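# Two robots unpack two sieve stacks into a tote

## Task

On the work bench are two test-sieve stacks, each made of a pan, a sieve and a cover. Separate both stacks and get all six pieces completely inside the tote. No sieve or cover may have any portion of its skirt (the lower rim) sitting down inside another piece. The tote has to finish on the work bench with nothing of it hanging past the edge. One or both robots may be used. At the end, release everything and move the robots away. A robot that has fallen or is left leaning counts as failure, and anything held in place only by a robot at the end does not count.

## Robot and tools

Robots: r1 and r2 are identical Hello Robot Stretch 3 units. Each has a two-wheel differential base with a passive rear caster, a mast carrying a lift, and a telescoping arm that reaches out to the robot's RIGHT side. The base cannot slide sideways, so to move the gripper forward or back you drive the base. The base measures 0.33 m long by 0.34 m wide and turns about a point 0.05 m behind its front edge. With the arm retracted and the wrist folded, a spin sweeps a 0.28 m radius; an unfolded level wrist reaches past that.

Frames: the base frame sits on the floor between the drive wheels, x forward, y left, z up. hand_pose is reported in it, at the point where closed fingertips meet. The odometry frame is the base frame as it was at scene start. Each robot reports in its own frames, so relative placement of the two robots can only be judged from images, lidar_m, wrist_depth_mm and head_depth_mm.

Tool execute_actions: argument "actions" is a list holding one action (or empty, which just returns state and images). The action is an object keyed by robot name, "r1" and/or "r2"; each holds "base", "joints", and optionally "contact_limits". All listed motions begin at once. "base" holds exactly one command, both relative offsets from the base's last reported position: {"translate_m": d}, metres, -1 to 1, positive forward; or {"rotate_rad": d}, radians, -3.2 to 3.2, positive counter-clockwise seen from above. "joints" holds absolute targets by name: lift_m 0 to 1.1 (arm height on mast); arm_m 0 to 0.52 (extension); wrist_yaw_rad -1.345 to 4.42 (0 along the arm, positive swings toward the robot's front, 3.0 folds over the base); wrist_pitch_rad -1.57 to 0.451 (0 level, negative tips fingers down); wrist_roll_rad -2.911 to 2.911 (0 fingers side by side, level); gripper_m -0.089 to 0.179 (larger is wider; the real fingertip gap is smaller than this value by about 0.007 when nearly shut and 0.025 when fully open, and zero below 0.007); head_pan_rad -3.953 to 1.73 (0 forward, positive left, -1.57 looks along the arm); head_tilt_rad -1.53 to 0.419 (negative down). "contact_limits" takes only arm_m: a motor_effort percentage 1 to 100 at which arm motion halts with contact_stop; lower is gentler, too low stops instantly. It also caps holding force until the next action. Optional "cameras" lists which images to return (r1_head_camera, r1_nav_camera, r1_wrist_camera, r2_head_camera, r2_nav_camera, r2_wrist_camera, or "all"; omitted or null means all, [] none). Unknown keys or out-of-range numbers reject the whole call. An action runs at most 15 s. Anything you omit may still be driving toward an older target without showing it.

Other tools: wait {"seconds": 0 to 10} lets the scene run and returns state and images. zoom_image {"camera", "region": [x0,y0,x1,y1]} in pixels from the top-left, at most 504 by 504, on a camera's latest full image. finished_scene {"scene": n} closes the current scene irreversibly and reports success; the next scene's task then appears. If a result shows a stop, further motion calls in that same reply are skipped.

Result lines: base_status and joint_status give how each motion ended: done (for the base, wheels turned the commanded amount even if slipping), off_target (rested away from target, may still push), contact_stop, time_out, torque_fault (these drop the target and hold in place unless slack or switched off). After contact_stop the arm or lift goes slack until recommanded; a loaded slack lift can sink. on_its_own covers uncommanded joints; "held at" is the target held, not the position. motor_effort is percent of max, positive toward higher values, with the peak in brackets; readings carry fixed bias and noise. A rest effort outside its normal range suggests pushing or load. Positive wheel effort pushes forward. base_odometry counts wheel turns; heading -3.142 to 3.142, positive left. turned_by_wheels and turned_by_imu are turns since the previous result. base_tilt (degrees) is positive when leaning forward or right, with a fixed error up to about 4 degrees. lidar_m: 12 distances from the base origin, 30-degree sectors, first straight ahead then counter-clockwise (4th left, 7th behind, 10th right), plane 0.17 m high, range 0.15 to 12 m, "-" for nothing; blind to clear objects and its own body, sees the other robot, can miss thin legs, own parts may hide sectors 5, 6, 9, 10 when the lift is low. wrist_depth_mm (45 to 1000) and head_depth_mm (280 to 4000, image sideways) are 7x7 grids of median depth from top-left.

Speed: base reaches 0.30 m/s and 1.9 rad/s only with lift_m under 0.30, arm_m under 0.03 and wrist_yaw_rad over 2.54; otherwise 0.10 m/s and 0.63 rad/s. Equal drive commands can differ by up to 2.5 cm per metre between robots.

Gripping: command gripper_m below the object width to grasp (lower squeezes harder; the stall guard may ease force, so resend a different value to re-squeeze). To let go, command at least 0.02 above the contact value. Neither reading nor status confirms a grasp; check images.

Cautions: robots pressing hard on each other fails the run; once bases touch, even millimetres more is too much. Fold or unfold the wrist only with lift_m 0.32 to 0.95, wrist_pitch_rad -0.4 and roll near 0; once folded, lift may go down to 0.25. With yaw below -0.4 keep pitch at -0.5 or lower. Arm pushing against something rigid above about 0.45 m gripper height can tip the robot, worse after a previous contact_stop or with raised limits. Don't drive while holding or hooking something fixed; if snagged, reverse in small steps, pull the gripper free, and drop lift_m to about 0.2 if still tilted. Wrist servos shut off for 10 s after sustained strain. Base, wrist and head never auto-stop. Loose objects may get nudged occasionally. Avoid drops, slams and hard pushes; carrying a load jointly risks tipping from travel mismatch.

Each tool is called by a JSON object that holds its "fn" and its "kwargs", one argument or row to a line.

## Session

{"fn": "execute_actions", "kwargs": {
  "actions": [
    {"r1":{"joints":{"head_tilt_rad":-0.5}},"r2":{"joints":{"head_tilt_rad":-0.5}}}
  ]
}}

Scene clock: 0.87 s.
r1.base_odometry: x=+0.000 y=+0.000 heading=+0.000 (m, m, rad; r1's odometry frame)
r1.turned_by_wheels: +0.000 (rad since the last result)
r1.turned_by_imu: +0.000 (rad since the last result)
r1.base_tilt: forward=+0.0 right=+1.1 (deg)
r1.lidar_m: 1.79 2.40 1.22 0.98 0.98 1.06 1.65 3.61 3.95 3.83 1.06 1.81
r1.head_depth_mm: - - 1769 2370 1893 1523 1274 / - - 3699 2521 1882 1528 1281 / - - 3738 2504 1916 1541 1295 / - - 3888 2542 1925 1558 1287 / - - 3870 2601 1941 1556 1296 / - - - 2626 1962 1568 1311 / - - - 2632 1976 1592 1312
r1.base_status: not commanded
r1.joint_positions: lift_m=+0.498 arm_m=+0.001 wrist_yaw_rad=+2.917 wrist_pitch_rad=-0.361 wrist_roll_rad=+0.008 gripper_m=+0.037 head_pan_rad=+0.000 head_tilt_rad=-0.493
r1.joint_status: all done
r1.motor_effort: left_wheel=+0(0) right_wheel=+1(0) lift_m=+34(35) arm_m=+0(0) wrist_yaw_rad=+0(1) wrist_pitch_rad=+8(8) wrist_roll_rad=+0(0) gripper_m=+0(0) head_pan_rad=+0(1) head_tilt_rad=-4(31) (%)
r1.hand_pose: x=+0.0302 y=+0.0792 z=+0.5238 quat_wxyz=(+0.205, +0.708, +0.048, +0.674) (m; r1's base frame)
r1.wrist_depth_mm: - 850 935 - - - - / - 903 - - - - - / 792 - - - - - - / 851 - - - - - - / 879 - 969 921 906 863 858 / 784 758 - 772 721 763 760 / 688 692 665 677 660 661 654
r2.base_odometry: x=+0.000 y=+0.000 heading=+0.000 (m, m, rad; r2's odometry frame)
r2.turned_by_wheels: +0.000 (rad since the last result)
r2.turned_by_imu: +0.000 (rad since the last result)
r2.base_tilt: forward=-0.6 right=-1.5 (deg)
r2.lidar_m: 1.09 1.01 1.02 1.28 2.70 3.23 4.08 3.76 1.13 1.32 5.60 1.65
r2.head_depth_mm: 1279 1417 1593 1823 1997 1636 1350 / 1178 1297 1447 1628 1842 1629 1343 / 1099 1201 1326 1472 1673 1635 1342 / 1024 1114 1222 1345 1515 1592 1335 / 963 1040 1136 1244 1383 1519 1328 / 908 978 1057 1154 1269 1403 1323 / 857 919 990 1072 1174 1294 1319
r2.base_status: not commanded
r2.joint_positions: lift_m=+0.547 arm_m=-0.002 wrist_yaw_rad=+2.872 wrist_pitch_rad=-0.490 wrist_roll_rad=-0.006 gripper_m=+0.037 head_pan_rad=+0.017 head_tilt_rad=-0.493
r2.joint_status: all done
r2.motor_effort: left_wheel=+0(1) right_wheel=+0(0) lift_m=+18(18) arm_m=+0(0) wrist_yaw_rad=+0(1) wrist_pitch_rad=+7(7) wrist_roll_rad=+0(0) gripper_m=+0(0) head_pan_rad=+0(0) head_tilt_rad=-3(20) (%)
r2.hand_pose: x=+0.0359 y=+0.0643 z=+0.5440 quat_wxyz=(+0.262, +0.700, +0.079, +0.659) (m; r2's base frame)
r2.wrist_depth_mm: - - - - - 878 760 / - - - - - 937 820 / - - - - - - 874 / 977 - - - - - 949 / 841 - 889 874 898 897 910 / 739 727 - 771 777 773 781 / 646 644 672 666 676 686 687
pictures: r1_head_camera (sideways: a quarter turn clockwise sets it upright), r1_nav_camera (sideways: a quarter turn counterclockwise sets it upright), r1_wrist_camera, r2_head_camera (sideways: a quarter turn clockwise sets it upright), r2_nav_camera (sideways: a quarter turn counterclockwise sets it upright), r2_wrist_camera
Images, in order (width x height): r1_head_camera 896x504, r1_nav_camera 672x504, r1_wrist_camera 644x364, r2_head_camera 896x504, r2_nav_camera 672x504, r2_wrist_camera 644x364.

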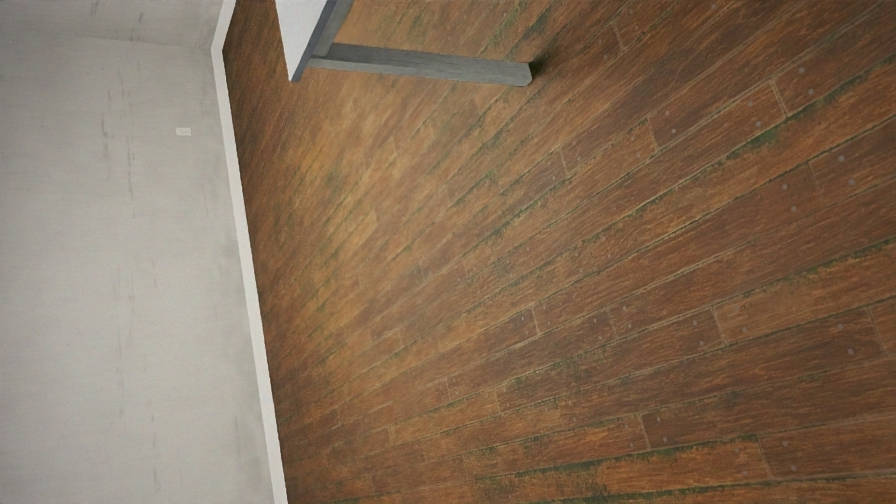

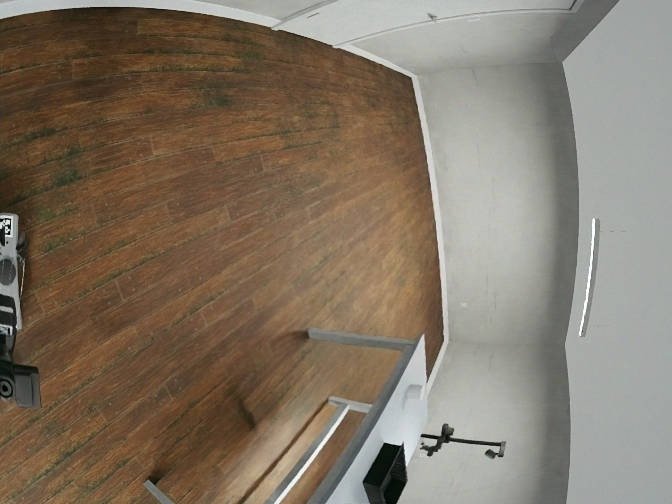

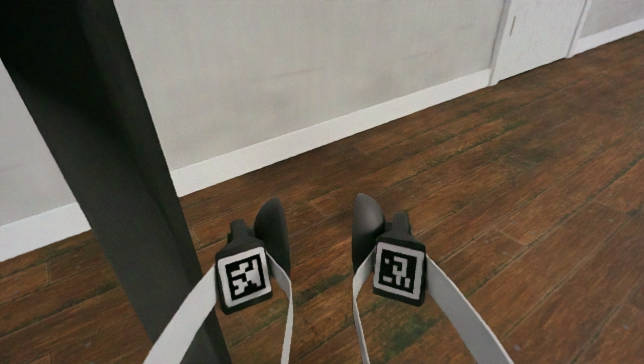

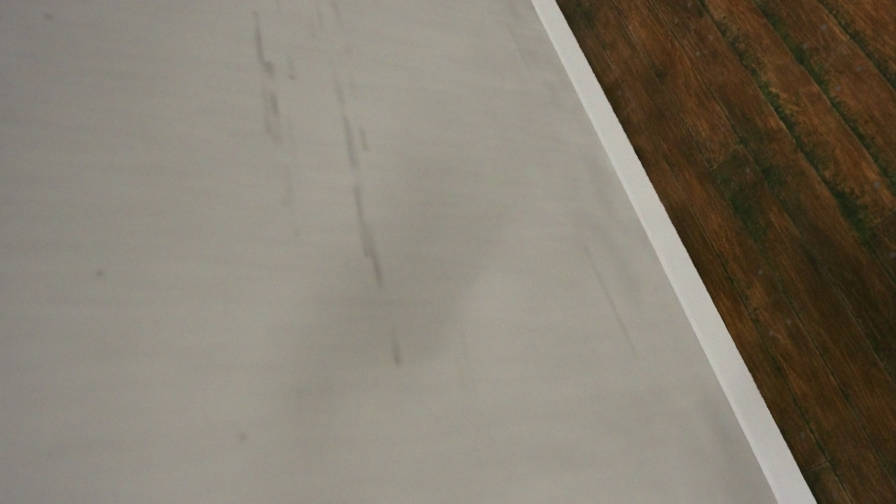

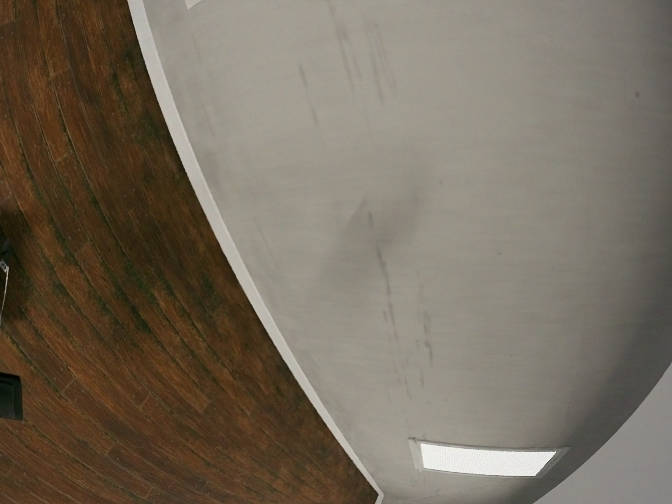

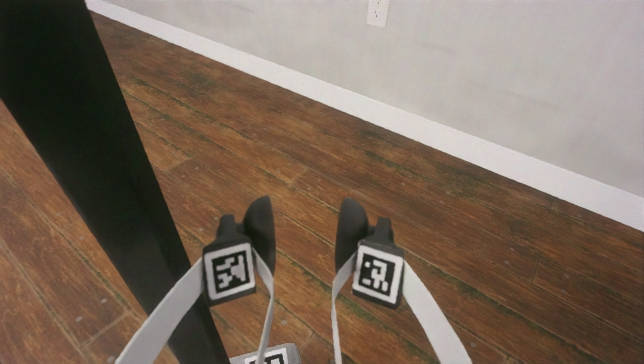

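{"fn": "execute_actions", "kwargs": {
  "actions": [
    {"r1":{"base":{"rotate_rad":-0.13},"joints":{"lift_m":0.28,"wrist_pitch_rad":-0.4,"wrist_yaw_rad":3.0,"head_pan_rad":-1.57,"head_tilt_rad":-0.8}},"r2":{"base":{"rotate_rad":-1.31},"joints":{"lift_m":0.28,"wrist_pitch_rad":-0.4,"wrist_yaw_rad":3.0,"head_pan_rad":-1.57,"head_tilt_rad":-0.8}}}
  ],
  "cameras": []
}}

{"fn": "execute_actions", "kwargs": {
  "actions": [
    {"r1":{"base":{"translate_m":0.73}},"r2":{"base":{"translate_m":0.92}}}
  ],
  "cameras": []
}}

{"fn": "execute_actions", "kwargs": {
  "actions": [
    {"r1":{"base":{"translate_m":0.7}},"r2":{"base":{"translate_m":0.9}}}
  ],
  "cameras": []
}}

{"fn": "execute_actions", "kwargs": {
  "actions": [
    {"r1":{"base":{"rotate_rad":0.51},"joints":{"lift_m":0.94}},"r2":{"base":{"rotate_rad":0.375},"joints":{"lift_m":0.94}}}
  ],
  "cameras": []
}}

{"fn": "execute_actions", "kwargs": {
  "actions": [
    {"r1":{"joints":{"wrist_yaw_rad":0,"gripper_m":0.13}},"r2":{"joints":{"wrist_yaw_rad":0,"gripper_m":0.13}}}
  ],
  "cameras": []
}}

{"fn": "execute_actions", "kwargs": {
  "actions": [
    {"r1":{"joints":{"wrist_pitch_rad":-0.9,"lift_m":1.0,"arm_m":0.1}},"r2":{"joints":{"wrist_pitch_rad":-0.9,"lift_m":1.0,"arm_m":0.1}}}
  ],
  "cameras": ["r2_wrist_camera","r1_wrist_camera","r1_nav_camera"]
}}

Scene clock: 13.00 s.
r1.base_odometry: x=+0.000 y=+0.000 heading=-0.130 (m, m, rad; r1's odometry frame)
r1.turned_by_wheels: -0.130 (rad since the last result)
r1.turned_by_imu: -0.130 (rad since the last result)
r1.base_tilt: forward=-0.1 right=+1.3 (deg)
r1.lidar_m: 1.79 3.53 1.36 1.00 0.98 1.01 1.41 3.62 3.79 3.91 1.06 1.78
r1.head_depth_mm: 3476 2604 2076 1706 1453 1266 1122 / 3562 2632 2084 1731 1460 1265 1130 / 3667 2664 2101 1737 1471 1279 1133 / 3508 2648 2112 1744 1490 1287 1142 / 3502 2759 2147 1753 1485 1296 1138 / 3346 2773 2146 1771 1504 1303 1150 / 3189 2812 2173 1779 1472 1310 1162
r1.base_status: done
r1.joint_positions: lift_m=+0.281 arm_m=+0.001 wrist_yaw_rad=+2.998 wrist_pitch_rad=-0.416 wrist_roll_rad=+0.008 gripper_m=+0.037 head_pan_rad=-1.563 head_tilt_rad=-0.790
r1.joint_status: all done
r1.motor_effort: left_wheel=+4(10) right_wheel=-3(6) lift_m=+19(26) arm_m=+0(0) wrist_yaw_rad=+2(1) wrist_pitch_rad=+8(8) wrist_roll_rad=+0(0) gripper_m=+0(0) head_pan_rad=-2(36) head_tilt_rad=-4(25) (%)
r1.hand_pose: x=+0.0109 y=+0.0762 z=+0.2936 quat_wxyz=(+0.196, +0.703, +0.096, +0.677) (m; r1's base frame)
r1.wrist_depth_mm: 731 - 946 - - - - / 782 - - - - - - / 791 - 857 836 817 795 789 / 704 681 678 669 662 646 644 / 583 578 - 562 555 552 539 / 501 495 - - 453 478 472 / 452 - - - 415 418 412
r2.base_odometry: x=+0.000 y=+0.000 heading=-1.310 (m, m, rad; r2's odometry frame)
r2.turned_by_wheels: -1.310 (rad since the last result)
r2.turned_by_imu: -1.304 (rad since the last result)
r2.base_tilt: forward=-0.6 right=-1.7 (deg)
r2.lidar_m: 1.73 2.61 1.27 1.02 1.01 1.10 1.69 3.19 3.49 3.80 1.74 1.14
r2.head_depth_mm: 3914 2990 2288 1841 1546 1317 1162 / 3746 2959 2264 1832 1547 1323 1159 / 3659 2928 2259 1816 1535 1316 1156 / 3549 2897 2235 1810 1532 1323 1155 / 3479 2905 2235 1816 1522 1310 1152 / 3346 2923 2235 1807 1514 1305 1151 / 3235 2925 2226 1797 1507 1304 1147
r2.base_status: done
r2.joint_positions: lift_m=+0.281 arm_m=-0.002 wrist_yaw_rad=+2.997 wrist_pitch_rad=-0.420 wrist_roll_rad=-0.006 gripper_m=+0.037 head_pan_rad=-1.563 head_tilt_rad=-0.790
r2.joint_status: all done
r2.motor_effort: left_wheel=+4(11) right_wheel=-4(10) lift_m=+8(14) arm_m=+0(0) wrist_yaw_rad=+3(3) wrist_pitch_rad=+10(11) wrist_roll_rad=+0(0) gripper_m=+1(2) head_pan_rad=-4(52) head_tilt_rad=-3(22) (%)
r2.hand_pose: x=+0.0110 y=+0.0792 z=+0.2929 quat_wxyz=(+0.197, +0.698, +0.098, +0.681) (m; r2's base frame)
r2.wrist_depth_mm: 762 - 985 - - - - / 840 - - - - - - / 812 - 841 861 884 894 927 / 646 643 677 689 699 713 720 / 542 546 - 565 578 579 585 / 473 - - - 490 493 501 / - - - - 423 432 433
pictures: none
No camera images: the call's "cameras" was empty. Leave "cameras" out to get every camera's image.

Scene clock: 17.77 s.
r1.base_odometry: x=+0.724 y=-0.094 heading=-0.130 (m, m, rad; r1's odometry frame)
r1.turned_by_wheels: +0.000 (rad since the last result)
r1.turned_by_imu: +0.003 (rad since the last result)
r1.base_tilt: forward=-0.1 right=+1.3 (deg)
r1.lidar_m: 1.07 4.48 1.82 1.37 1.34 1.38 1.92 4.24 4.45 0.91 1.36 1.42
r1.head_depth_mm: 3567 2607 2057 1701 1456 1263 1121 / 3581 2641 1100 1622 1461 1273 1126 / 3435 1097 973 1730 1473 1285 1130 / 3361 1111 932 1740 1484 1285 1142 / 3140 1130 905 1760 1483 1300 1145 / 3009 1131 888 1688 1499 1297 1155 / 2950 1156 895 1660 1505 1315 1153
r1.base_status: done
r1.joint_positions: lift_m=+0.281 arm_m=+0.001 wrist_yaw_rad=+2.999 wrist_pitch_rad=-0.416 wrist_roll_rad=+0.008 gripper_m=+0.037 head_pan_rad=-1.563 head_tilt_rad=-0.790
r1.joint_status: not commanded
r1.motor_effort: left_wheel=+4(16) right_wheel=-3(5) lift_m=+19(19) arm_m=+0(0) wrist_yaw_rad=+1(2) wrist_pitch_rad=+8(8) wrist_roll_rad=+0(0) gripper_m=+0(0) head_pan_rad=-2(3) head_tilt_rad=-5(4) (%)
r1.hand_pose: x=+0.0107 y=+0.0762 z=+0.2936 quat_wxyz=(+0.196, +0.703, +0.096, +0.677) (m; r1's base frame)
r1.wrist_depth_mm: 964 - - - - - - / - - - - - - - / 858 - 834 824 828 823 789 / 700 690 682 667 669 646 636 / 568 569 - 568 557 546 545 / 499 506 - - 464 472 471 / 449 - - - 422 418 411
r2.base_odometry: x=+0.237 y=-0.889 heading=-1.310 (m, m, rad; r2's odometry frame)
r2.turned_by_wheels: +0.000 (rad since the last result)
r2.turned_by_imu: +0.002 (rad since the last result)
r2.base_tilt: forward=-0.4 right=-1.5 (deg)
r2.lidar_m: 1.16 3.52 1.70 1.37 1.36 1.47 2.27 4.05 4.32 0.70 0.69 0.75
r2.head_depth_mm: 3590 2970 2286 1824 1543 1318 1161 / 3436 2984 2254 1828 1536 1321 1158 / 3333 2971 924 1110 1470 1313 1154 / 3231 2812 910 1769 1462 1313 1153 / 3129 1178 902 1712 1522 1314 1150 / 3041 1161 900 1678 1523 1285 1147 / 2923 1131 897 844 1515 1258 1149
r2.base_status: done
r2.joint_positions: lift_m=+0.281 arm_m=-0.002 wrist_yaw_rad=+2.998 wrist_pitch_rad=-0.419 wrist_roll_rad=-0.006 gripper_m=+0.037 head_pan_rad=-1.563 head_tilt_rad=-0.790
r2.joint_status: not commanded
r2.motor_effort: left_wheel=+3(17) right_wheel=-4(9) lift_m=+9(8) arm_m=+0(0) wrist_yaw_rad=+3(2) wrist_pitch_rad=+10(10) wrist_roll_rad=+0(0) gripper_m=+0(0) head_pan_rad=-5(5) head_tilt_rad=-4(3) (%)
r2.hand_pose: x=+0.0109 y=+0.0793 z=+0.2930 quat_wxyz=(+0.197, +0.698, +0.098, +0.682) (m; r2's base frame)
r2.wrist_depth_mm: - - - - - - - / - - - - - - - / 814 - 842 853 890 908 916 / 652 654 685 680 696 705 723 / 542 546 - 568 578 581 588 / 475 - - - 488 496 500 / - - - - 425 432 433
pictures: none
No camera images: the call's "cameras" was empty. Leave "cameras" out to get every camera's image.

Scene clock: 22.47 s.
r1.base_odometry: x=+1.418 y=-0.185 heading=-0.130 (m, m, rad; r1's odometry frame)
r1.turned_by_wheels: +0.000 (rad since the last result)
r1.turned_by_imu: +0.003 (rad since the last result)
r1.base_tilt: forward=-0.1 right=+1.3 (deg)
r1.lidar_m: 4.01 3.88 2.30 1.71 1.68 1.73 2.42 4.83 1.25 1.05 1.02 0.42
r1.head_depth_mm: 3405 1075 809 721 1450 1263 1132 / 3256 984 790 705 1439 1276 1120 / 3200 1037 813 714 1388 1282 1136 / 3042 1009 868 715 638 1284 1142 / 2906 1125 879 724 625 1292 1145 / 2757 2797 892 710 616 1273 1152 / 2629 2774 902 680 621 1234 1151
r1.base_status: done
r1.joint_positions: lift_m=+0.281 arm_m=+0.001 wrist_yaw_rad=+2.999 wrist_pitch_rad=-0.416 wrist_roll_rad=+0.008 gripper_m=+0.037 head_pan_rad=-1.563 head_tilt_rad=-0.790
r1.joint_status: not commanded
r1.motor_effort: left_wheel=+3(16) right_wheel=-2(6) lift_m=+19(19) arm_m=+0(0) wrist_yaw_rad=+1(1) wrist_pitch_rad=+8(8) wrist_roll_rad=+0(0) gripper_m=+0(0) head_pan_rad=-3(1) head_tilt_rad=-5(5) (%)
r1.hand_pose: x=+0.0107 y=+0.0762 z=+0.2936 quat_wxyz=(+0.196, +0.703, +0.096, +0.677) (m; r1's base frame)
r1.wrist_depth_mm: - - - - - - - / - - - - - - - / 864 - 837 833 841 805 797 / 709 695 695 664 676 656 639 / 584 571 - 558 553 552 549 / 491 500 - - 454 472 470 / 449 - - - 422 415 411
r2.base_odometry: x=+0.470 y=-1.758 heading=-1.310 (m, m, rad; r2's odometry frame)
r2.turned_by_wheels: +0.000 (rad since the last result)
r2.turned_by_imu: +0.002 (rad since the last result)
r2.base_tilt: forward=-0.7 right=-1.5 (deg)
r2.lidar_m: 3.96 3.91 2.12 1.71 1.69 1.84 2.84 0.91 0.45 0.36 0.35 0.39
r2.head_depth_mm: 3248 1207 910 742 670 1277 1163 / 3044 1054 910 741 651 1316 1164 / 3023 1791 855 738 634 1321 1139 / 2903 2946 908 735 618 1291 1115 / 2812 2920 904 733 616 1266 1117 / 2730 2873 904 730 616 1235 1111 / 2631 2840 900 729 601 562 1147
r2.base_status: done
r2.joint_positions: lift_m=+0.281 arm_m=-0.002 wrist_yaw_rad=+2.998 wrist_pitch_rad=-0.419 wrist_roll_rad=-0.006 gripper_m=+0.037 head_pan_rad=-1.563 head_tilt_rad=-0.790
r2.joint_status: not commanded
r2.motor_effort: left_wheel=+3(19) right_wheel=-4(8) lift_m=+8(8) arm_m=+0(0) wrist_yaw_rad=+2(3) wrist_pitch_rad=+10(10) wrist_roll_rad=+0(0) gripper_m=-1(1) head_pan_rad=-4(4) head_tilt_rad=-3(3) (%)
r2.hand_pose: x=+0.0109 y=+0.0793 z=+0.2930 quat_wxyz=(+0.197, +0.698, +0.098, +0.682) (m; r2's base frame)
r2.wrist_depth_mm: - - - - - - - / - - - - - - - / 807 - 842 863 891 898 917 / 650 640 675 696 699 699 722 / 547 549 - 569 578 588 584 / 472 - - - 488 496 500 / - - - - 425 430 434
pictures: none
No camera images: the call's "cameras" was empty. Leave "cameras" out to get every camera's image.

Scene clock: 29.30 s.
r1.base_odometry: x=+1.418 y=-0.185 heading=+0.380 (m, m, rad; r1's odometry frame)
r1.turned_by_wheels: +0.510 (rad since the last result)
r1.turned_by_imu: +0.503 (rad since the last result)
r1.base_tilt: forward=-0.2 right=+1.2 (deg)
r1.lidar_m: 3.87 2.35 1.71 1.66 1.73 2.37 4.87 1.25 1.06 1.02 0.42 4.03
r1.head_depth_mm: 2728 1074 851 739 - 1250 1123 / 2710 1086 856 725 - - - / 2712 2667 863 651 - - - / 2738 2698 868 726 - 1241 1161 / 2689 2715 879 725 - 1228 1128 / 2751 2798 892 729 631 961 1149 / 2737 2800 2172 1744 636 1311 1159
r1.base_status: done
r1.joint_positions: lift_m=+0.939 arm_m=+0.001 wrist_yaw_rad=+2.999 wrist_pitch_rad=-0.417 wrist_roll_rad=+0.008 gripper_m=+0.037 head_pan_rad=-1.563 head_tilt_rad=-0.791
r1.joint_status: all done
r1.motor_effort: left_wheel=-4(14) right_wheel=+4(10) lift_m=+50(49) arm_m=+0(0) wrist_yaw_rad=+1(1) wrist_pitch_rad=+8(8) wrist_roll_rad=+0(0) gripper_m=+0(0) head_pan_rad=-3(3) head_tilt_rad=-5(4) (%)
r1.hand_pose: x=+0.0107 y=+0.0761 z=+0.9524 quat_wxyz=(+0.196, +0.703, +0.096, +0.677) (m; r1's base frame)
r1.wrist_depth_mm: - - - - - - - / - - - - - - - / - - - - - - - / - - - - - - - / - - - - - - - / - - - - - - - / - - - - - - -
r2.base_odometry: x=+0.470 y=-1.758 heading=-0.935 (m, m, rad; r2's odometry frame)
r2.turned_by_wheels: +0.375 (rad since the last result)
r2.turned_by_imu: +0.370 (rad since the last result)
r2.base_tilt: forward=-0.6 right=-1.5 (deg)
r2.lidar_m: 3.91 2.44 1.77 1.69 1.75 2.37 4.89 0.51 0.37 0.35 0.37 4.09
r2.head_depth_mm: 2711 2928 920 786 - 1263 1123 / 2732 2946 913 751 - 1278 1116 / 2726 2935 910 747 - - - / 2755 2925 908 632 - - - / 2742 2923 905 743 - 1262 1098 / 2757 2903 901 730 629 1240 1075 / 2764 2902 2220 729 614 727 1142
r2.base_status: done
r2.joint_positions: lift_m=+0.939 arm_m=-0.002 wrist_yaw_rad=+2.998 wrist_pitch_rad=-0.419 wrist_roll_rad=-0.006 gripper_m=+0.037 head_pan_rad=-1.563 head_tilt_rad=-0.791
r2.joint_status: all done
r2.motor_effort: left_wheel=-6(14) right_wheel=+5(12) lift_m=+27(28) arm_m=+0(0) wrist_yaw_rad=+3(3) wrist_pitch_rad=+10(10) wrist_roll_rad=+0(0) gripper_m=+0(0) head_pan_rad=-4(4) head_tilt_rad=-3(3) (%)
r2.hand_pose: x=+0.0109 y=+0.0794 z=+0.9519 quat_wxyz=(+0.196, +0.698, +0.098, +0.682) (m; r2's base frame)
r2.wrist_depth_mm: - - - - - - - / - - - - - - - / - - - - - - - / - - - - - - - / - - - - - - - / - - - - - - - / - - - - - - -
pictures: none
No camera images: the call's "cameras" was empty. Leave "cameras" out to get every camera's image.

Scene clock: 31.80 s.
r1.base_odometry: x=+1.418 y=-0.185 heading=+0.380 (m, m, rad; r1's odometry frame)
r1.turned_by_wheels: +0.000 (rad since the last result)
r1.turned_by_imu: +0.000 (rad since the last result)
r1.base_tilt: forward=-0.1 right=+1.2 (deg)
r1.lidar_m: 3.88 2.35 1.71 1.66 1.72 2.37 4.85 1.25 1.06 1.02 0.42 4.03
r1.head_depth_mm: 2714 1074 846 752 - - 1103 / 2698 1089 853 - - - 1108 / 2732 2667 863 - - - 1115 / 2724 2681 866 718 622 1287 1137 / 2741 2688 876 721 625 1300 1136 / 2697 2732 892 726 630 914 1147 / 2766 2837 2176 1732 635 1310 1159
r1.base_status: not commanded
r1.joint_positions: lift_m=+0.939 arm_m=+0.001 wrist_yaw_rad=+0.002 wrist_pitch_rad=-0.417 wrist_roll_rad=+0.008 gripper_m=+0.130 head_pan_rad=-1.563 head_tilt_rad=-0.791
r1.joint_status: all done
r1.motor_effort: left_wheel=-5(5) right_wheel=+4(4) lift_m=+50(50) arm_m=+0(0) wrist_yaw_rad=+0(1) wrist_pitch_rad=+8(8) wrist_roll_rad=+0(0) gripper_m=+1(83) head_pan_rad=-1(2) head_tilt_rad=-5(4) (%)
r1.hand_pose: x=-0.0210 y=-0.3707 z=+0.9524 quat_wxyz=(+0.689, +0.147, -0.694, -0.147) (m; r1's base frame)
r1.wrist_depth_mm: - - - - - - - / - - - 825 821 666 655 / - - 647 632 621 588 507 / - - 514 508 502 496 454 / - 449 425 337 419 427 413 / - - 367 353 360 - 355 / - 320 321 320 319 316 309
r2.base_odometry: x=+0.470 y=-1.758 heading=-0.935 (m, m, rad; r2's odometry frame)
r2.turned_by_wheels: +0.000 (rad since the last result)
r2.turned_by_imu: +0.000 (rad since the last result)
r2.base_tilt: forward=-0.5 right=-1.6 (deg)
r2.lidar_m: 3.91 2.43 1.76 1.69 1.75 2.37 4.88 0.51 0.37 0.35 0.37 4.07
r2.head_depth_mm: 2737 2917 918 786 - - - / 2730 2918 915 781 - - 1101 / 2724 2943 912 - - - 1116 / 2756 2984 907 765 634 1268 1122 / 2745 2889 906 754 615 1262 1095 / 2770 2906 902 732 616 1237 1075 / 2752 2895 2214 732 615 728 1146
r2.base_status: not commanded
r2.joint_positions: lift_m=+0.939 arm_m=-0.002 wrist_yaw_rad=+0.004 wrist_pitch_rad=-0.419 wrist_roll_rad=-0.006 gripper_m=+0.130 head_pan_rad=-1.563 head_tilt_rad=-0.791
r2.joint_status: all done
r2.motor_effort: left_wheel=-5(5) right_wheel=+4(5) lift_m=+27(27) arm_m=+0(0) wrist_yaw_rad=-2(4) wrist_pitch_rad=+9(9) wrist_roll_rad=+0(0) gripper_m=-1(88) head_pan_rad=-4(3) head_tilt_rad=-3(3) (%)
r2.hand_pose: x=-0.0207 y=-0.3669 z=+0.9519 quat_wxyz=(+0.694, +0.149, -0.689, -0.146) (m; r2's base frame)
r2.wrist_depth_mm: - - - - - - - / - - - - - 684 - / - - 634 647 667 600 642 / - 497 503 508 520 504 456 / - 422 391 398 427 447 393 / 364 - 348 351 363 382 375 / 304 310 310 315 320 319 325
pictures: none
No camera images: the call's "cameras" was empty. Leave "cameras" out to get every camera's image.

Scene clock: 33.80 s.
r1.base_odometry: x=+1.418 y=-0.185 heading=+0.380 (m, m, rad; r1's odometry frame)
r1.turned_by_wheels: +0.000 (rad since the last result)
r1.turned_by_imu: +0.000 (rad since the last result)
r1.base_tilt: forward=+0.0 right=+1.0 (deg)
r1.lidar_m: 3.87 2.34 1.71 1.66 1.72 2.37 4.86 1.25 1.06 1.02 0.42 4.04
r1.head_depth_mm: - - - 670 610 1261 1125 / 2710 - - - 613 1275 1125 / 2745 - - - 617 1277 1130 / 2737 2717 847 696 621 1285 1140 / 2743 2753 880 725 625 1289 1127 / 2751 2784 889 727 628 909 1144 / 2732 2803 2191 1743 634 1307 1157
r1.base_status: not commanded
r1.joint_positions: lift_m=+0.999 arm_m=+0.100 wrist_yaw_rad=+0.001 wrist_pitch_rad=-0.907 wrist_roll_rad=+0.008 gripper_m=+0.130 head_pan_rad=-1.563 head_tilt_rad=-0.791
r1.joint_status: all done
r1.motor_effort: left_wheel=-5(5) right_wheel=+4(4) lift_m=+49(50) arm_m=+5(9) wrist_yaw_rad=+1(1) wrist_pitch_rad=+4(5) wrist_roll_rad=+0(0) gripper_m=+1(0) head_pan_rad=-2(2) head_tilt_rad=-3(4) (%)
r1.hand_pose: x=-0.0215 y=-0.3833 z=+0.9214 quat_wxyz=(+0.633, +0.309, -0.638, -0.311) (m; r1's base frame)
r1.wrist_depth_mm: - 446 440 445 438 433 431 / - 408 401 404 400 402 400 / - 375 374 295 375 371 371 / - 352 350 341 346 347 345 / 334 329 326 326 324 329 322 / 309 - 307 303 307 - 306 / 299 621 938 937 926 925 930
r2.base_odometry: x=+0.470 y=-1.758 heading=-0.935 (m, m, rad; r2's odometry frame)
r2.turned_by_wheels: +0.000 (rad since the last result)
r2.turned_by_imu: +0.000 (rad since the last result)
r2.base_tilt: forward=-0.8 right=-1.6 (deg)
r2.lidar_m: 3.91 2.43 1.77 1.70 1.75 2.38 4.91 0.51 0.37 0.36 0.37 4.07
r2.head_depth_mm: 2587 - - 694 623 1268 1120 / 2716 - - - 622 1274 1111 / 2750 - - - 612 1270 1120 / 2770 2920 905 632 617 1266 1110 / 2773 2907 899 752 617 1261 1092 / 2764 2898 902 730 616 1236 1073 / 2753 2885 2203 730 612 727 1148
r2.base_status: not commanded
r2.joint_positions: lift_m=+0.999 arm_m=+0.100 wrist_yaw_rad=+0.002 wrist_pitch_rad=-0.906 wrist_roll_rad=-0.006 gripper_m=+0.130 head_pan_rad=-1.563 head_tilt_rad=-0.791
r2.joint_status: all done
r2.motor_effort: left_wheel=-6(5) right_wheel=+5(5) lift_m=+26(28) arm_m=+3(3) wrist_yaw_rad=-1(2) wrist_pitch_rad=+3(8) wrist_roll_rad=+0(0) gripper_m=+0(0) head_pan_rad=-4(4) head_tilt_rad=-3(3) (%)
r2.hand_pose: x=-0.0213 y=-0.3837 z=+0.9216 quat_wxyz=(+0.638, +0.311, -0.633, -0.308) (m; r2's base frame)
r2.wrist_depth_mm: - 433 441 448 457 464 393 / - 398 405 409 419 423 393 / 379 371 365 376 388 389 383 / 343 344 338 344 357 361 364 / 318 324 324 329 332 338 337 / 301 - 304 307 312 318 318 / 279 282 288 288 294 293 299
pictures: r1_nav_camera (sideways: a quarter turn counterclockwise sets it upright), r1_wrist_camera, r2_wrist_camera
Images, in order (width x height): r1_nav_camera 672x504, r1_wrist_camera 644x364, r2_wrist_camera 644x364.

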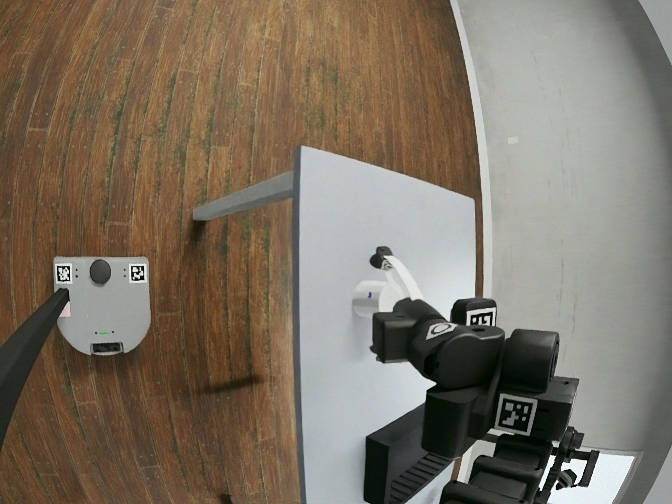

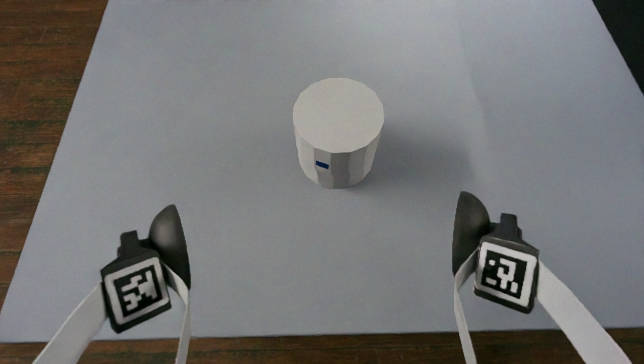

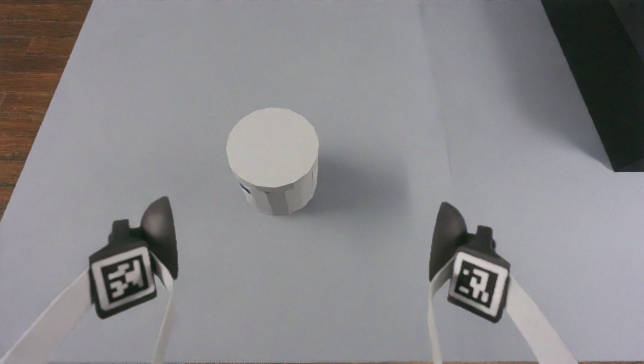

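{"fn": "execute_actions", "kwargs": {
  "actions": [
    {"r1":{"base":{"translate_m":-0.016},"joints":{"lift_m":0.95,"arm_m":0.228}},"r2":{"base":{"translate_m":0.027},"joints":{"lift_m":0.95,"arm_m":0.205}}}
  ],
  "cameras": []
}}

{"fn": "execute_actions", "kwargs": {
  "actions": [
    {"r1":{"joints":{"lift_m":0.909}},"r2":{"joints":{"lift_m":0.906}}}
  ],
  "cameras": ["r2_wrist_camera","r1_wrist_camera"]
}}

{"fn": "execute_actions", "kwargs": {
  "actions": [
    {"r1":{"joints":{"gripper_m":0.035}},"r2":{"joints":{"gripper_m":0.035}}}
  ],
  "cameras": []
}}

{"fn": "execute_actions", "kwargs": {
  "actions": [
    {"r1":{"joints":{"lift_m":0.97}},"r2":{"joints":{"lift_m":0.97}}}
  ],
  "cameras": ["r2_head_camera","r1_head_camera"]
}}

Scene clock: 39.43 s.
r1.base_odometry: x=+1.403 y=-0.191 heading=+0.380 (m, m, rad; r1's odometry frame)
r1.turned_by_wheels: +0.000 (rad since the last result)
r1.turned_by_imu: -0.001 (rad since the last result)
r1.base_tilt: forward=-0.2 right=+1.2 (deg)
r1.lidar_m: 3.89 2.35 1.71 1.66 1.73 2.37 4.86 1.23 1.06 1.02 0.43 4.02
r1.head_depth_mm: 2659 - 819 697 610 1268 1127 / 2591 - 807 706 611 1277 1130 / 2738 - - 657 617 1276 1130 / 2724 2712 898 682 623 1291 1140 / 2716 2677 880 721 625 1296 1130 / 2728 2762 891 730 630 890 1152 / 2744 2769 2189 791 634 1309 1155
r1.base_status: done
r1.joint_positions: lift_m=+0.951 arm_m=+0.228 wrist_yaw_rad=+0.001 wrist_pitch_rad=-0.909 wrist_roll_rad=+0.008 gripper_m=+0.130 head_pan_rad=-1.563 head_tilt_rad=-0.791
r1.joint_status: all done
r1.motor_effort: left_wheel=-5(11) right_wheel=+4(6) lift_m=+18(46) arm_m=+5(6) wrist_yaw_rad=+1(0) wrist_pitch_rad=+4(4) wrist_roll_rad=+0(0) gripper_m=+0(0) head_pan_rad=-3(2) head_tilt_rad=-4(4) (%)
r1.hand_pose: x=-0.0215 y=-0.5110 z=+0.8723 quat_wxyz=(+0.633, +0.309, -0.638, -0.312) (m; r1's base frame)
r1.wrist_depth_mm: 384 369 374 372 374 370 366 / 347 347 341 341 339 340 335 / 321 317 315 316 315 315 312 / 298 296 297 294 293 294 293 / 276 284 278 202 273 277 274 / 261 - 256 190 256 - 258 / 248 243 245 244 242 244 242
r2.base_odometry: x=+0.486 y=-1.780 heading=-0.935 (m, m, rad; r2's odometry frame)
r2.turned_by_wheels: +0.000 (rad since the last result)
r2.turned_by_imu: +0.000 (rad since the last result)
r2.base_tilt: forward=-0.4 right=-1.5 (deg)
r2.lidar_m: 3.87 2.44 1.77 1.69 1.75 2.37 4.91 0.51 0.37 0.35 0.37 4.06
r2.head_depth_mm: 2705 - - 741 622 1277 1120 / 2675 - - 731 622 1271 1124 / 2753 - - 700 621 1267 1115 / 2727 2932 907 652 619 1265 1117 / 2759 2902 906 724 617 1259 1112 / 2744 2904 902 730 616 779 1090 / 2743 2876 2223 750 613 801 1146
r2.base_status: done
r2.joint_positions: lift_m=+0.951 arm_m=+0.205 wrist_yaw_rad=+0.002 wrist_pitch_rad=-0.907 wrist_roll_rad=-0.006 gripper_m=+0.130 head_pan_rad=-1.563 head_tilt_rad=-0.791
r2.joint_status: all done
r2.motor_effort: left_wheel=-6(9) right_wheel=+5(10) lift_m=+8(22) arm_m=+3(2) wrist_yaw_rad=-1(2) wrist_pitch_rad=+4(4) wrist_roll_rad=+0(0) gripper_m=+0(0) head_pan_rad=-4(3) head_tilt_rad=-3(3) (%)
r2.hand_pose: x=-0.0213 y=-0.4885 z=+0.8726 quat_wxyz=(+0.638, +0.312, -0.633, -0.309) (m; r2's base frame)
r2.wrist_depth_mm: - 369 372 379 386 392 389 / 345 338 344 344 352 360 363 / 310 312 315 320 324 328 333 / 287 291 294 296 300 305 307 / 269 275 270 202 280 285 286 / 255 - 251 190 261 269 268 / 235 240 243 242 247 249 253
pictures: none
No camera images: the call's "cameras" was empty. Leave "cameras" out to get every camera's image.

Scene clock: 40.67 s.
r1.base_odometry: x=+1.403 y=-0.191 heading=+0.380 (m, m, rad; r1's odometry frame)
r1.turned_by_wheels: +0.000 (rad since the last result)
r1.turned_by_imu: +0.000 (rad since the last result)
r1.base_tilt: forward=+0.0 right=+1.3 (deg)
r1.lidar_m: 3.89 2.35 1.72 1.66 1.73 2.36 4.84 1.23 1.06 1.02 0.43 4.03
r1.head_depth_mm: 2718 2840 - 697 611 1264 1118 / 2746 - - 692 615 1272 1131 / 2722 2825 - 670 616 1279 1138 / 2724 2735 870 683 621 1280 1143 / 2726 2746 878 722 625 1296 1131 / 2721 2745 892 726 631 885 1153 / 2742 2814 2195 792 636 1299 1150
r1.base_status: not commanded
r1.joint_positions: lift_m=+0.910 arm_m=+0.228 wrist_yaw_rad=+0.001 wrist_pitch_rad=-0.909 wrist_roll_rad=+0.008 gripper_m=+0.130 head_pan_rad=-1.563 head_tilt_rad=-0.791
r1.joint_status: all done
r1.motor_effort: left_wheel=-5(4) right_wheel=+4(4) lift_m=+18(15) arm_m=+5(5) wrist_yaw_rad=+0(1) wrist_pitch_rad=+4(4) wrist_roll_rad=+0(0) gripper_m=+0(0) head_pan_rad=-3(2) head_tilt_rad=-4(4) (%)
r1.hand_pose: x=-0.0215 y=-0.5111 z=+0.8313 quat_wxyz=(+0.633, +0.309, -0.638, -0.312) (m; r1's base frame)
r1.wrist_depth_mm: 320 321 318 314 315 316 313 / 294 290 292 290 290 288 286 / 273 270 269 269 267 266 266 / 253 252 251 171 250 250 247 / 236 239 229 161 228 237 231 / 222 - 218 153 216 - 220 / 211 207 208 207 207 207 206
r2.base_odometry: x=+0.486 y=-1.780 heading=-0.935 (m, m, rad; r2's odometry frame)
r2.turned_by_wheels: +0.000 (rad since the last result)
r2.turned_by_imu: +0.000 (rad since the last result)
r2.base_tilt: forward=-0.5 right=-1.6 (deg)
r2.lidar_m: 3.88 2.43 1.76 1.69 1.75 2.38 4.91 0.51 0.37 0.36 0.37 4.06
r2.head_depth_mm: 2690 2980 - 713 622 1269 1125 / 2738 3011 - 702 619 1270 1122 / 2727 2954 - - 620 1270 1114 / 2741 2955 908 669 618 1268 1114 / 2751 2924 903 733 616 1255 1112 / 2746 2901 901 732 615 779 1091 / 2751 2886 2207 750 612 801 1148
r2.base_status: not commanded
r2.joint_positions: lift_m=+0.907 arm_m=+0.205 wrist_yaw_rad=+0.002 wrist_pitch_rad=-0.907 wrist_roll_rad=-0.006 gripper_m=+0.130 head_pan_rad=-1.563 head_tilt_rad=-0.791
r2.joint_status: all done
r2.motor_effort: left_wheel=-6(6) right_wheel=+5(5) lift_m=+8(9) arm_m=+3(3) wrist_yaw_rad=-1(1) wrist_pitch_rad=+4(4) wrist_roll_rad=+0(0) gripper_m=+0(1) head_pan_rad=-4(4) head_tilt_rad=-3(3) (%)
r2.hand_pose: x=-0.0213 y=-0.4885 z=+0.8286 quat_wxyz=(+0.638, +0.312, -0.633, -0.309) (m; r2's base frame)
r2.wrist_depth_mm: 306 307 312 315 321 326 331 / 277 281 287 289 293 297 302 / 257 261 265 267 271 274 278 / 240 243 243 168 252 254 257 / 225 229 157 157 233 240 238 / 213 - 149 147 218 224 224 / 197 200 202 202 206 208 211
pictures: r1_wrist_camera, r2_wrist_camera
Images, in order (width x height): r1_wrist_camera 644x364, r2_wrist_camera 644x364.

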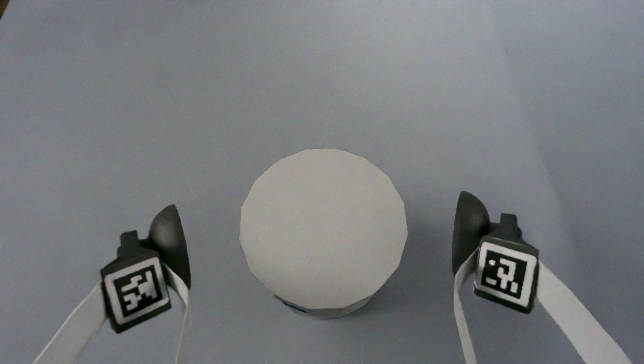

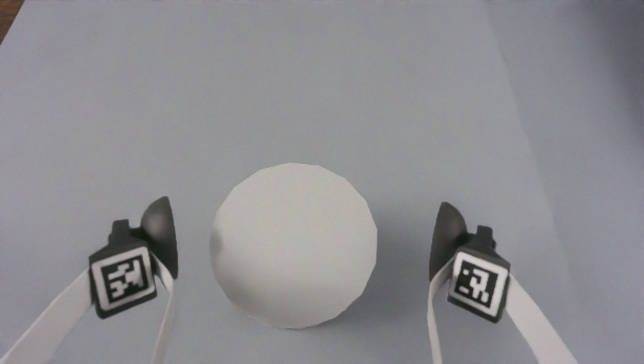

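Scene clock: 42.10 s.
r1.base_odometry: x=+1.403 y=-0.191 heading=+0.380 (m, m, rad; r1's odometry frame)
r1.turned_by_wheels: +0.000 (rad since the last result)
r1.turned_by_imu: +0.000 (rad since the last result)
r1.base_tilt: forward=+0.2 right=+1.1 (deg)
r1.lidar_m: 3.89 2.34 1.72 1.66 1.72 2.37 4.84 1.23 1.06 1.02 0.43 4.05
r1.head_depth_mm: 2744 2835 - 698 610 1263 1122 / 2698 - - 704 613 1280 1126 / 2765 2796 - 660 619 1281 1132 / 2715 2665 870 698 619 1281 1139 / 2722 2746 879 722 625 1299 1126 / 2728 2730 891 726 629 889 1149 / 2738 2778 2165 790 636 1311 1156
r1.base_status: not commanded
r1.joint_positions: lift_m=+0.910 arm_m=+0.228 wrist_yaw_rad=+0.000 wrist_pitch_rad=-0.909 wrist_roll_rad=+0.008 gripper_m=+0.036 head_pan_rad=-1.563 head_tilt_rad=-0.791
r1.joint_status: all done
r1.motor_effort: left_wheel=-5(5) right_wheel=+5(4) lift_m=+17(18) arm_m=+5(5) wrist_yaw_rad=+0(0) wrist_pitch_rad=+4(4) wrist_roll_rad=+0(0) gripper_m=-14(88) head_pan_rad=-2(2) head_tilt_rad=-4(5) (%)
r1.hand_pose: x=-0.0216 y=-0.5111 z=+0.8313 quat_wxyz=(+0.633, +0.309, -0.638, -0.312) (m; r1's base frame)
r1.wrist_depth_mm: 319 320 315 315 314 314 309 / 292 291 291 290 287 288 286 / 272 269 270 268 266 266 265 / 254 252 251 171 250 248 248 / 236 237 163 160 162 232 231 / 222 222 215 152 215 218 217 / 208 210 207 207 208 207 206
r2.base_odometry: x=+0.486 y=-1.780 heading=-0.935 (m, m, rad; r2's odometry frame)
r2.turned_by_wheels: +0.000 (rad since the last result)
r2.turned_by_imu: +0.000 (rad since the last result)
r2.base_tilt: forward=-0.4 right=-1.5 (deg)
r2.lidar_m: 3.87 2.44 1.77 1.69 1.75 2.38 4.92 0.51 0.37 0.35 0.37 4.06
r2.head_depth_mm: 2709 2973 - 711 624 1277 1118 / 2723 3000 - 702 620 1274 1121 / 2736 2978 - - 620 1265 1120 / 2738 2919 908 697 619 1269 1115 / 2735 2898 907 735 616 1270 1111 / 2775 2943 900 731 615 777 1086 / 2760 2882 2213 750 614 800 1146
r2.base_status: not commanded
r2.joint_positions: lift_m=+0.907 arm_m=+0.205 wrist_yaw_rad=+0.002 wrist_pitch_rad=-0.907 wrist_roll_rad=-0.006 gripper_m=+0.036 head_pan_rad=-1.563 head_tilt_rad=-0.791
r2.joint_status: all done
r2.motor_effort: left_wheel=-5(6) right_wheel=+4(5) lift_m=+8(8) arm_m=+3(3) wrist_yaw_rad=-1(1) wrist_pitch_rad=+4(4) wrist_roll_rad=+0(0) gripper_m=-23(98) head_pan_rad=-4(4) head_tilt_rad=-3(3) (%)
r2.hand_pose: x=-0.0213 y=-0.4885 z=+0.8286 quat_wxyz=(+0.638, +0.312, -0.633, -0.309) (m; r2's base frame)
r2.wrist_depth_mm: 302 308 312 317 320 326 331 / 279 283 287 291 295 298 302 / 258 261 263 267 270 274 278 / 240 243 244 166 251 253 257 / 225 228 155 155 233 236 240 / 211 214 148 147 213 223 224 / 199 200 201 201 206 208 211
pictures: none
No camera images: the call's "cameras" was empty. Leave "cameras" out to get every camera's image.

Scene clock: 43.63 s.
r1.base_odometry: x=+1.403 y=-0.191 heading=+0.380 (m, m, rad; r1's odometry frame)
r1.turned_by_wheels: +0.000 (rad since the last result)
r1.turned_by_imu: +0.000 (rad since the last result)
r1.base_tilt: forward=-0.1 right=+1.2 (deg)
r1.lidar_m: 3.89 2.34 1.71 1.66 1.72 2.37 4.84 1.23 1.06 1.02 0.43 4.06
r1.head_depth_mm: 2618 2745 821 700 608 1271 1114 / - - 824 706 614 1273 1122 / 2629 - - 664 618 1286 1131 / 2721 2767 899 681 620 1273 1138 / 2767 2698 880 720 626 1295 1129 / 2689 2727 889 730 632 889 1148 / 2743 2763 2193 790 633 1304 1155
r1.base_status: not commanded
r1.joint_positions: lift_m=+0.969 arm_m=+0.228 wrist_yaw_rad=-0.002 wrist_pitch_rad=-0.908 wrist_roll_rad=+0.009 gripper_m=+0.035 head_pan_rad=-1.563 head_tilt_rad=-0.791
r1.joint_status: all done
r1.motor_effort: left_wheel=-5(8) right_wheel=+4(7) lift_m=+50(50) arm_m=+5(5) wrist_yaw_rad=+1(2) wrist_pitch_rad=+4(5) wrist_roll_rad=+0(0) gripper_m=+0(14) head_pan_rad=-4(4) head_tilt_rad=-4(5) (%)
r1.hand_pose: x=-0.0219 y=-0.5112 z=+0.8914 quat_wxyz=(+0.633, +0.308, -0.638, -0.312) (m; r1's base frame)
r1.wrist_depth_mm: - 399 396 397 397 396 385 / 383 367 368 366 366 364 360 / 347 339 338 338 339 338 335 / 317 315 315 318 315 311 310 / 298 298 298 220 293 293 292 / 280 277 - 212 272 275 276 / 263 263 261 261 260 261 260
r2.base_odometry: x=+0.486 y=-1.780 heading=-0.935 (m, m, rad; r2's odometry frame)
r2.turned_by_wheels: +0.000 (rad since the last result)
r2.turned_by_imu: +0.000 (rad since the last result)
r2.base_tilt: forward=-0.6 right=-1.5 (deg)
r2.lidar_m: 3.89 2.44 1.77 1.69 1.75 2.37 4.94 0.51 0.37 0.36 0.37 4.03
r2.head_depth_mm: 2629 - 860 742 623 1272 1117 / 2653 - 846 739 621 1273 1119 / 2723 - - 677 620 1269 1115 / 2725 2927 909 653 619 1262 1113 / 2758 2927 902 733 616 1261 1108 / 2760 2912 902 731 615 777 1095 / 2750 2913 2226 748 614 802 1147
r2.base_status: not commanded
r2.joint_positions: lift_m=+0.969 arm_m=+0.205 wrist_yaw_rad=+0.002 wrist_pitch_rad=-0.910 wrist_roll_rad=-0.006 gripper_m=+0.036 head_pan_rad=-1.563 head_tilt_rad=-0.791
r2.joint_status: all done
r2.motor_effort: left_wheel=-5(5) right_wheel=+4(4) lift_m=+27(28) arm_m=+3(3) wrist_yaw_rad=-1(0) wrist_pitch_rad=+5(5) wrist_roll_rad=+0(0) gripper_m=-20(22) head_pan_rad=-3(4) head_tilt_rad=-3(3) (%)
r2.hand_pose: x=-0.0213 y=-0.4879 z=+0.8910 quat_wxyz=(+0.638, +0.312, -0.633, -0.309) (m; r2's base frame)
r2.wrist_depth_mm: - 393 396 405 408 415 407 / - 362 366 369 374 379 382 / 337 333 337 341 347 350 356 / 308 310 314 167 320 325 330 / 287 289 155 156 296 304 306 / 271 274 149 146 272 285 286 / 255 257 257 256 263 267 268
pictures: r1_head_camera (sideways: a quarter turn clockwise sets it upright), r2_head_camera (sideways: a quarter turn clockwise sets it upright)
Images, in order (width x height): r1_head_camera 896x504, r2_head_camera 896x504.

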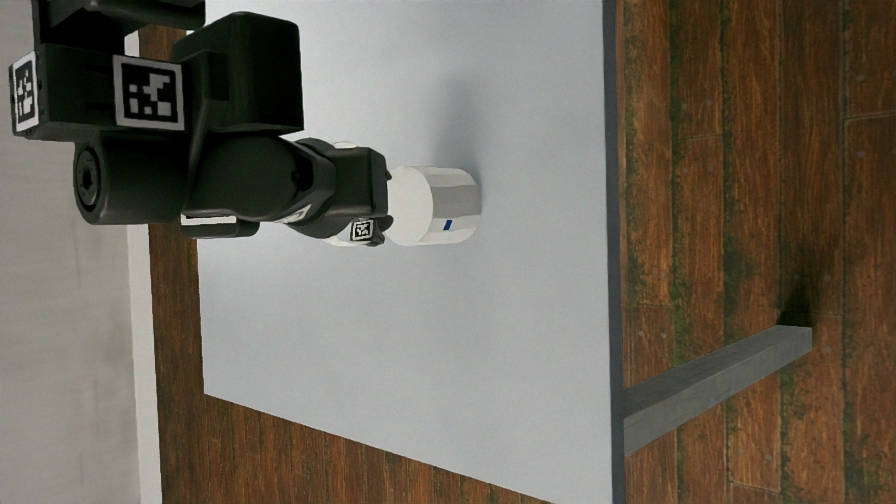

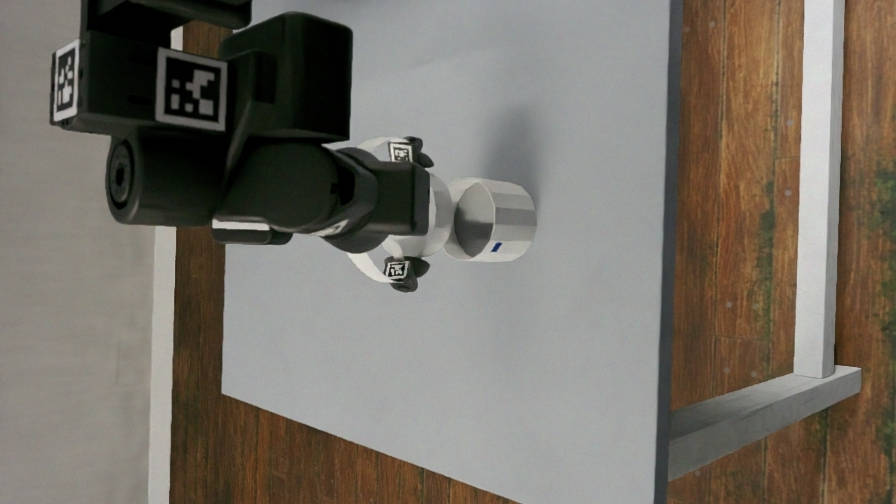

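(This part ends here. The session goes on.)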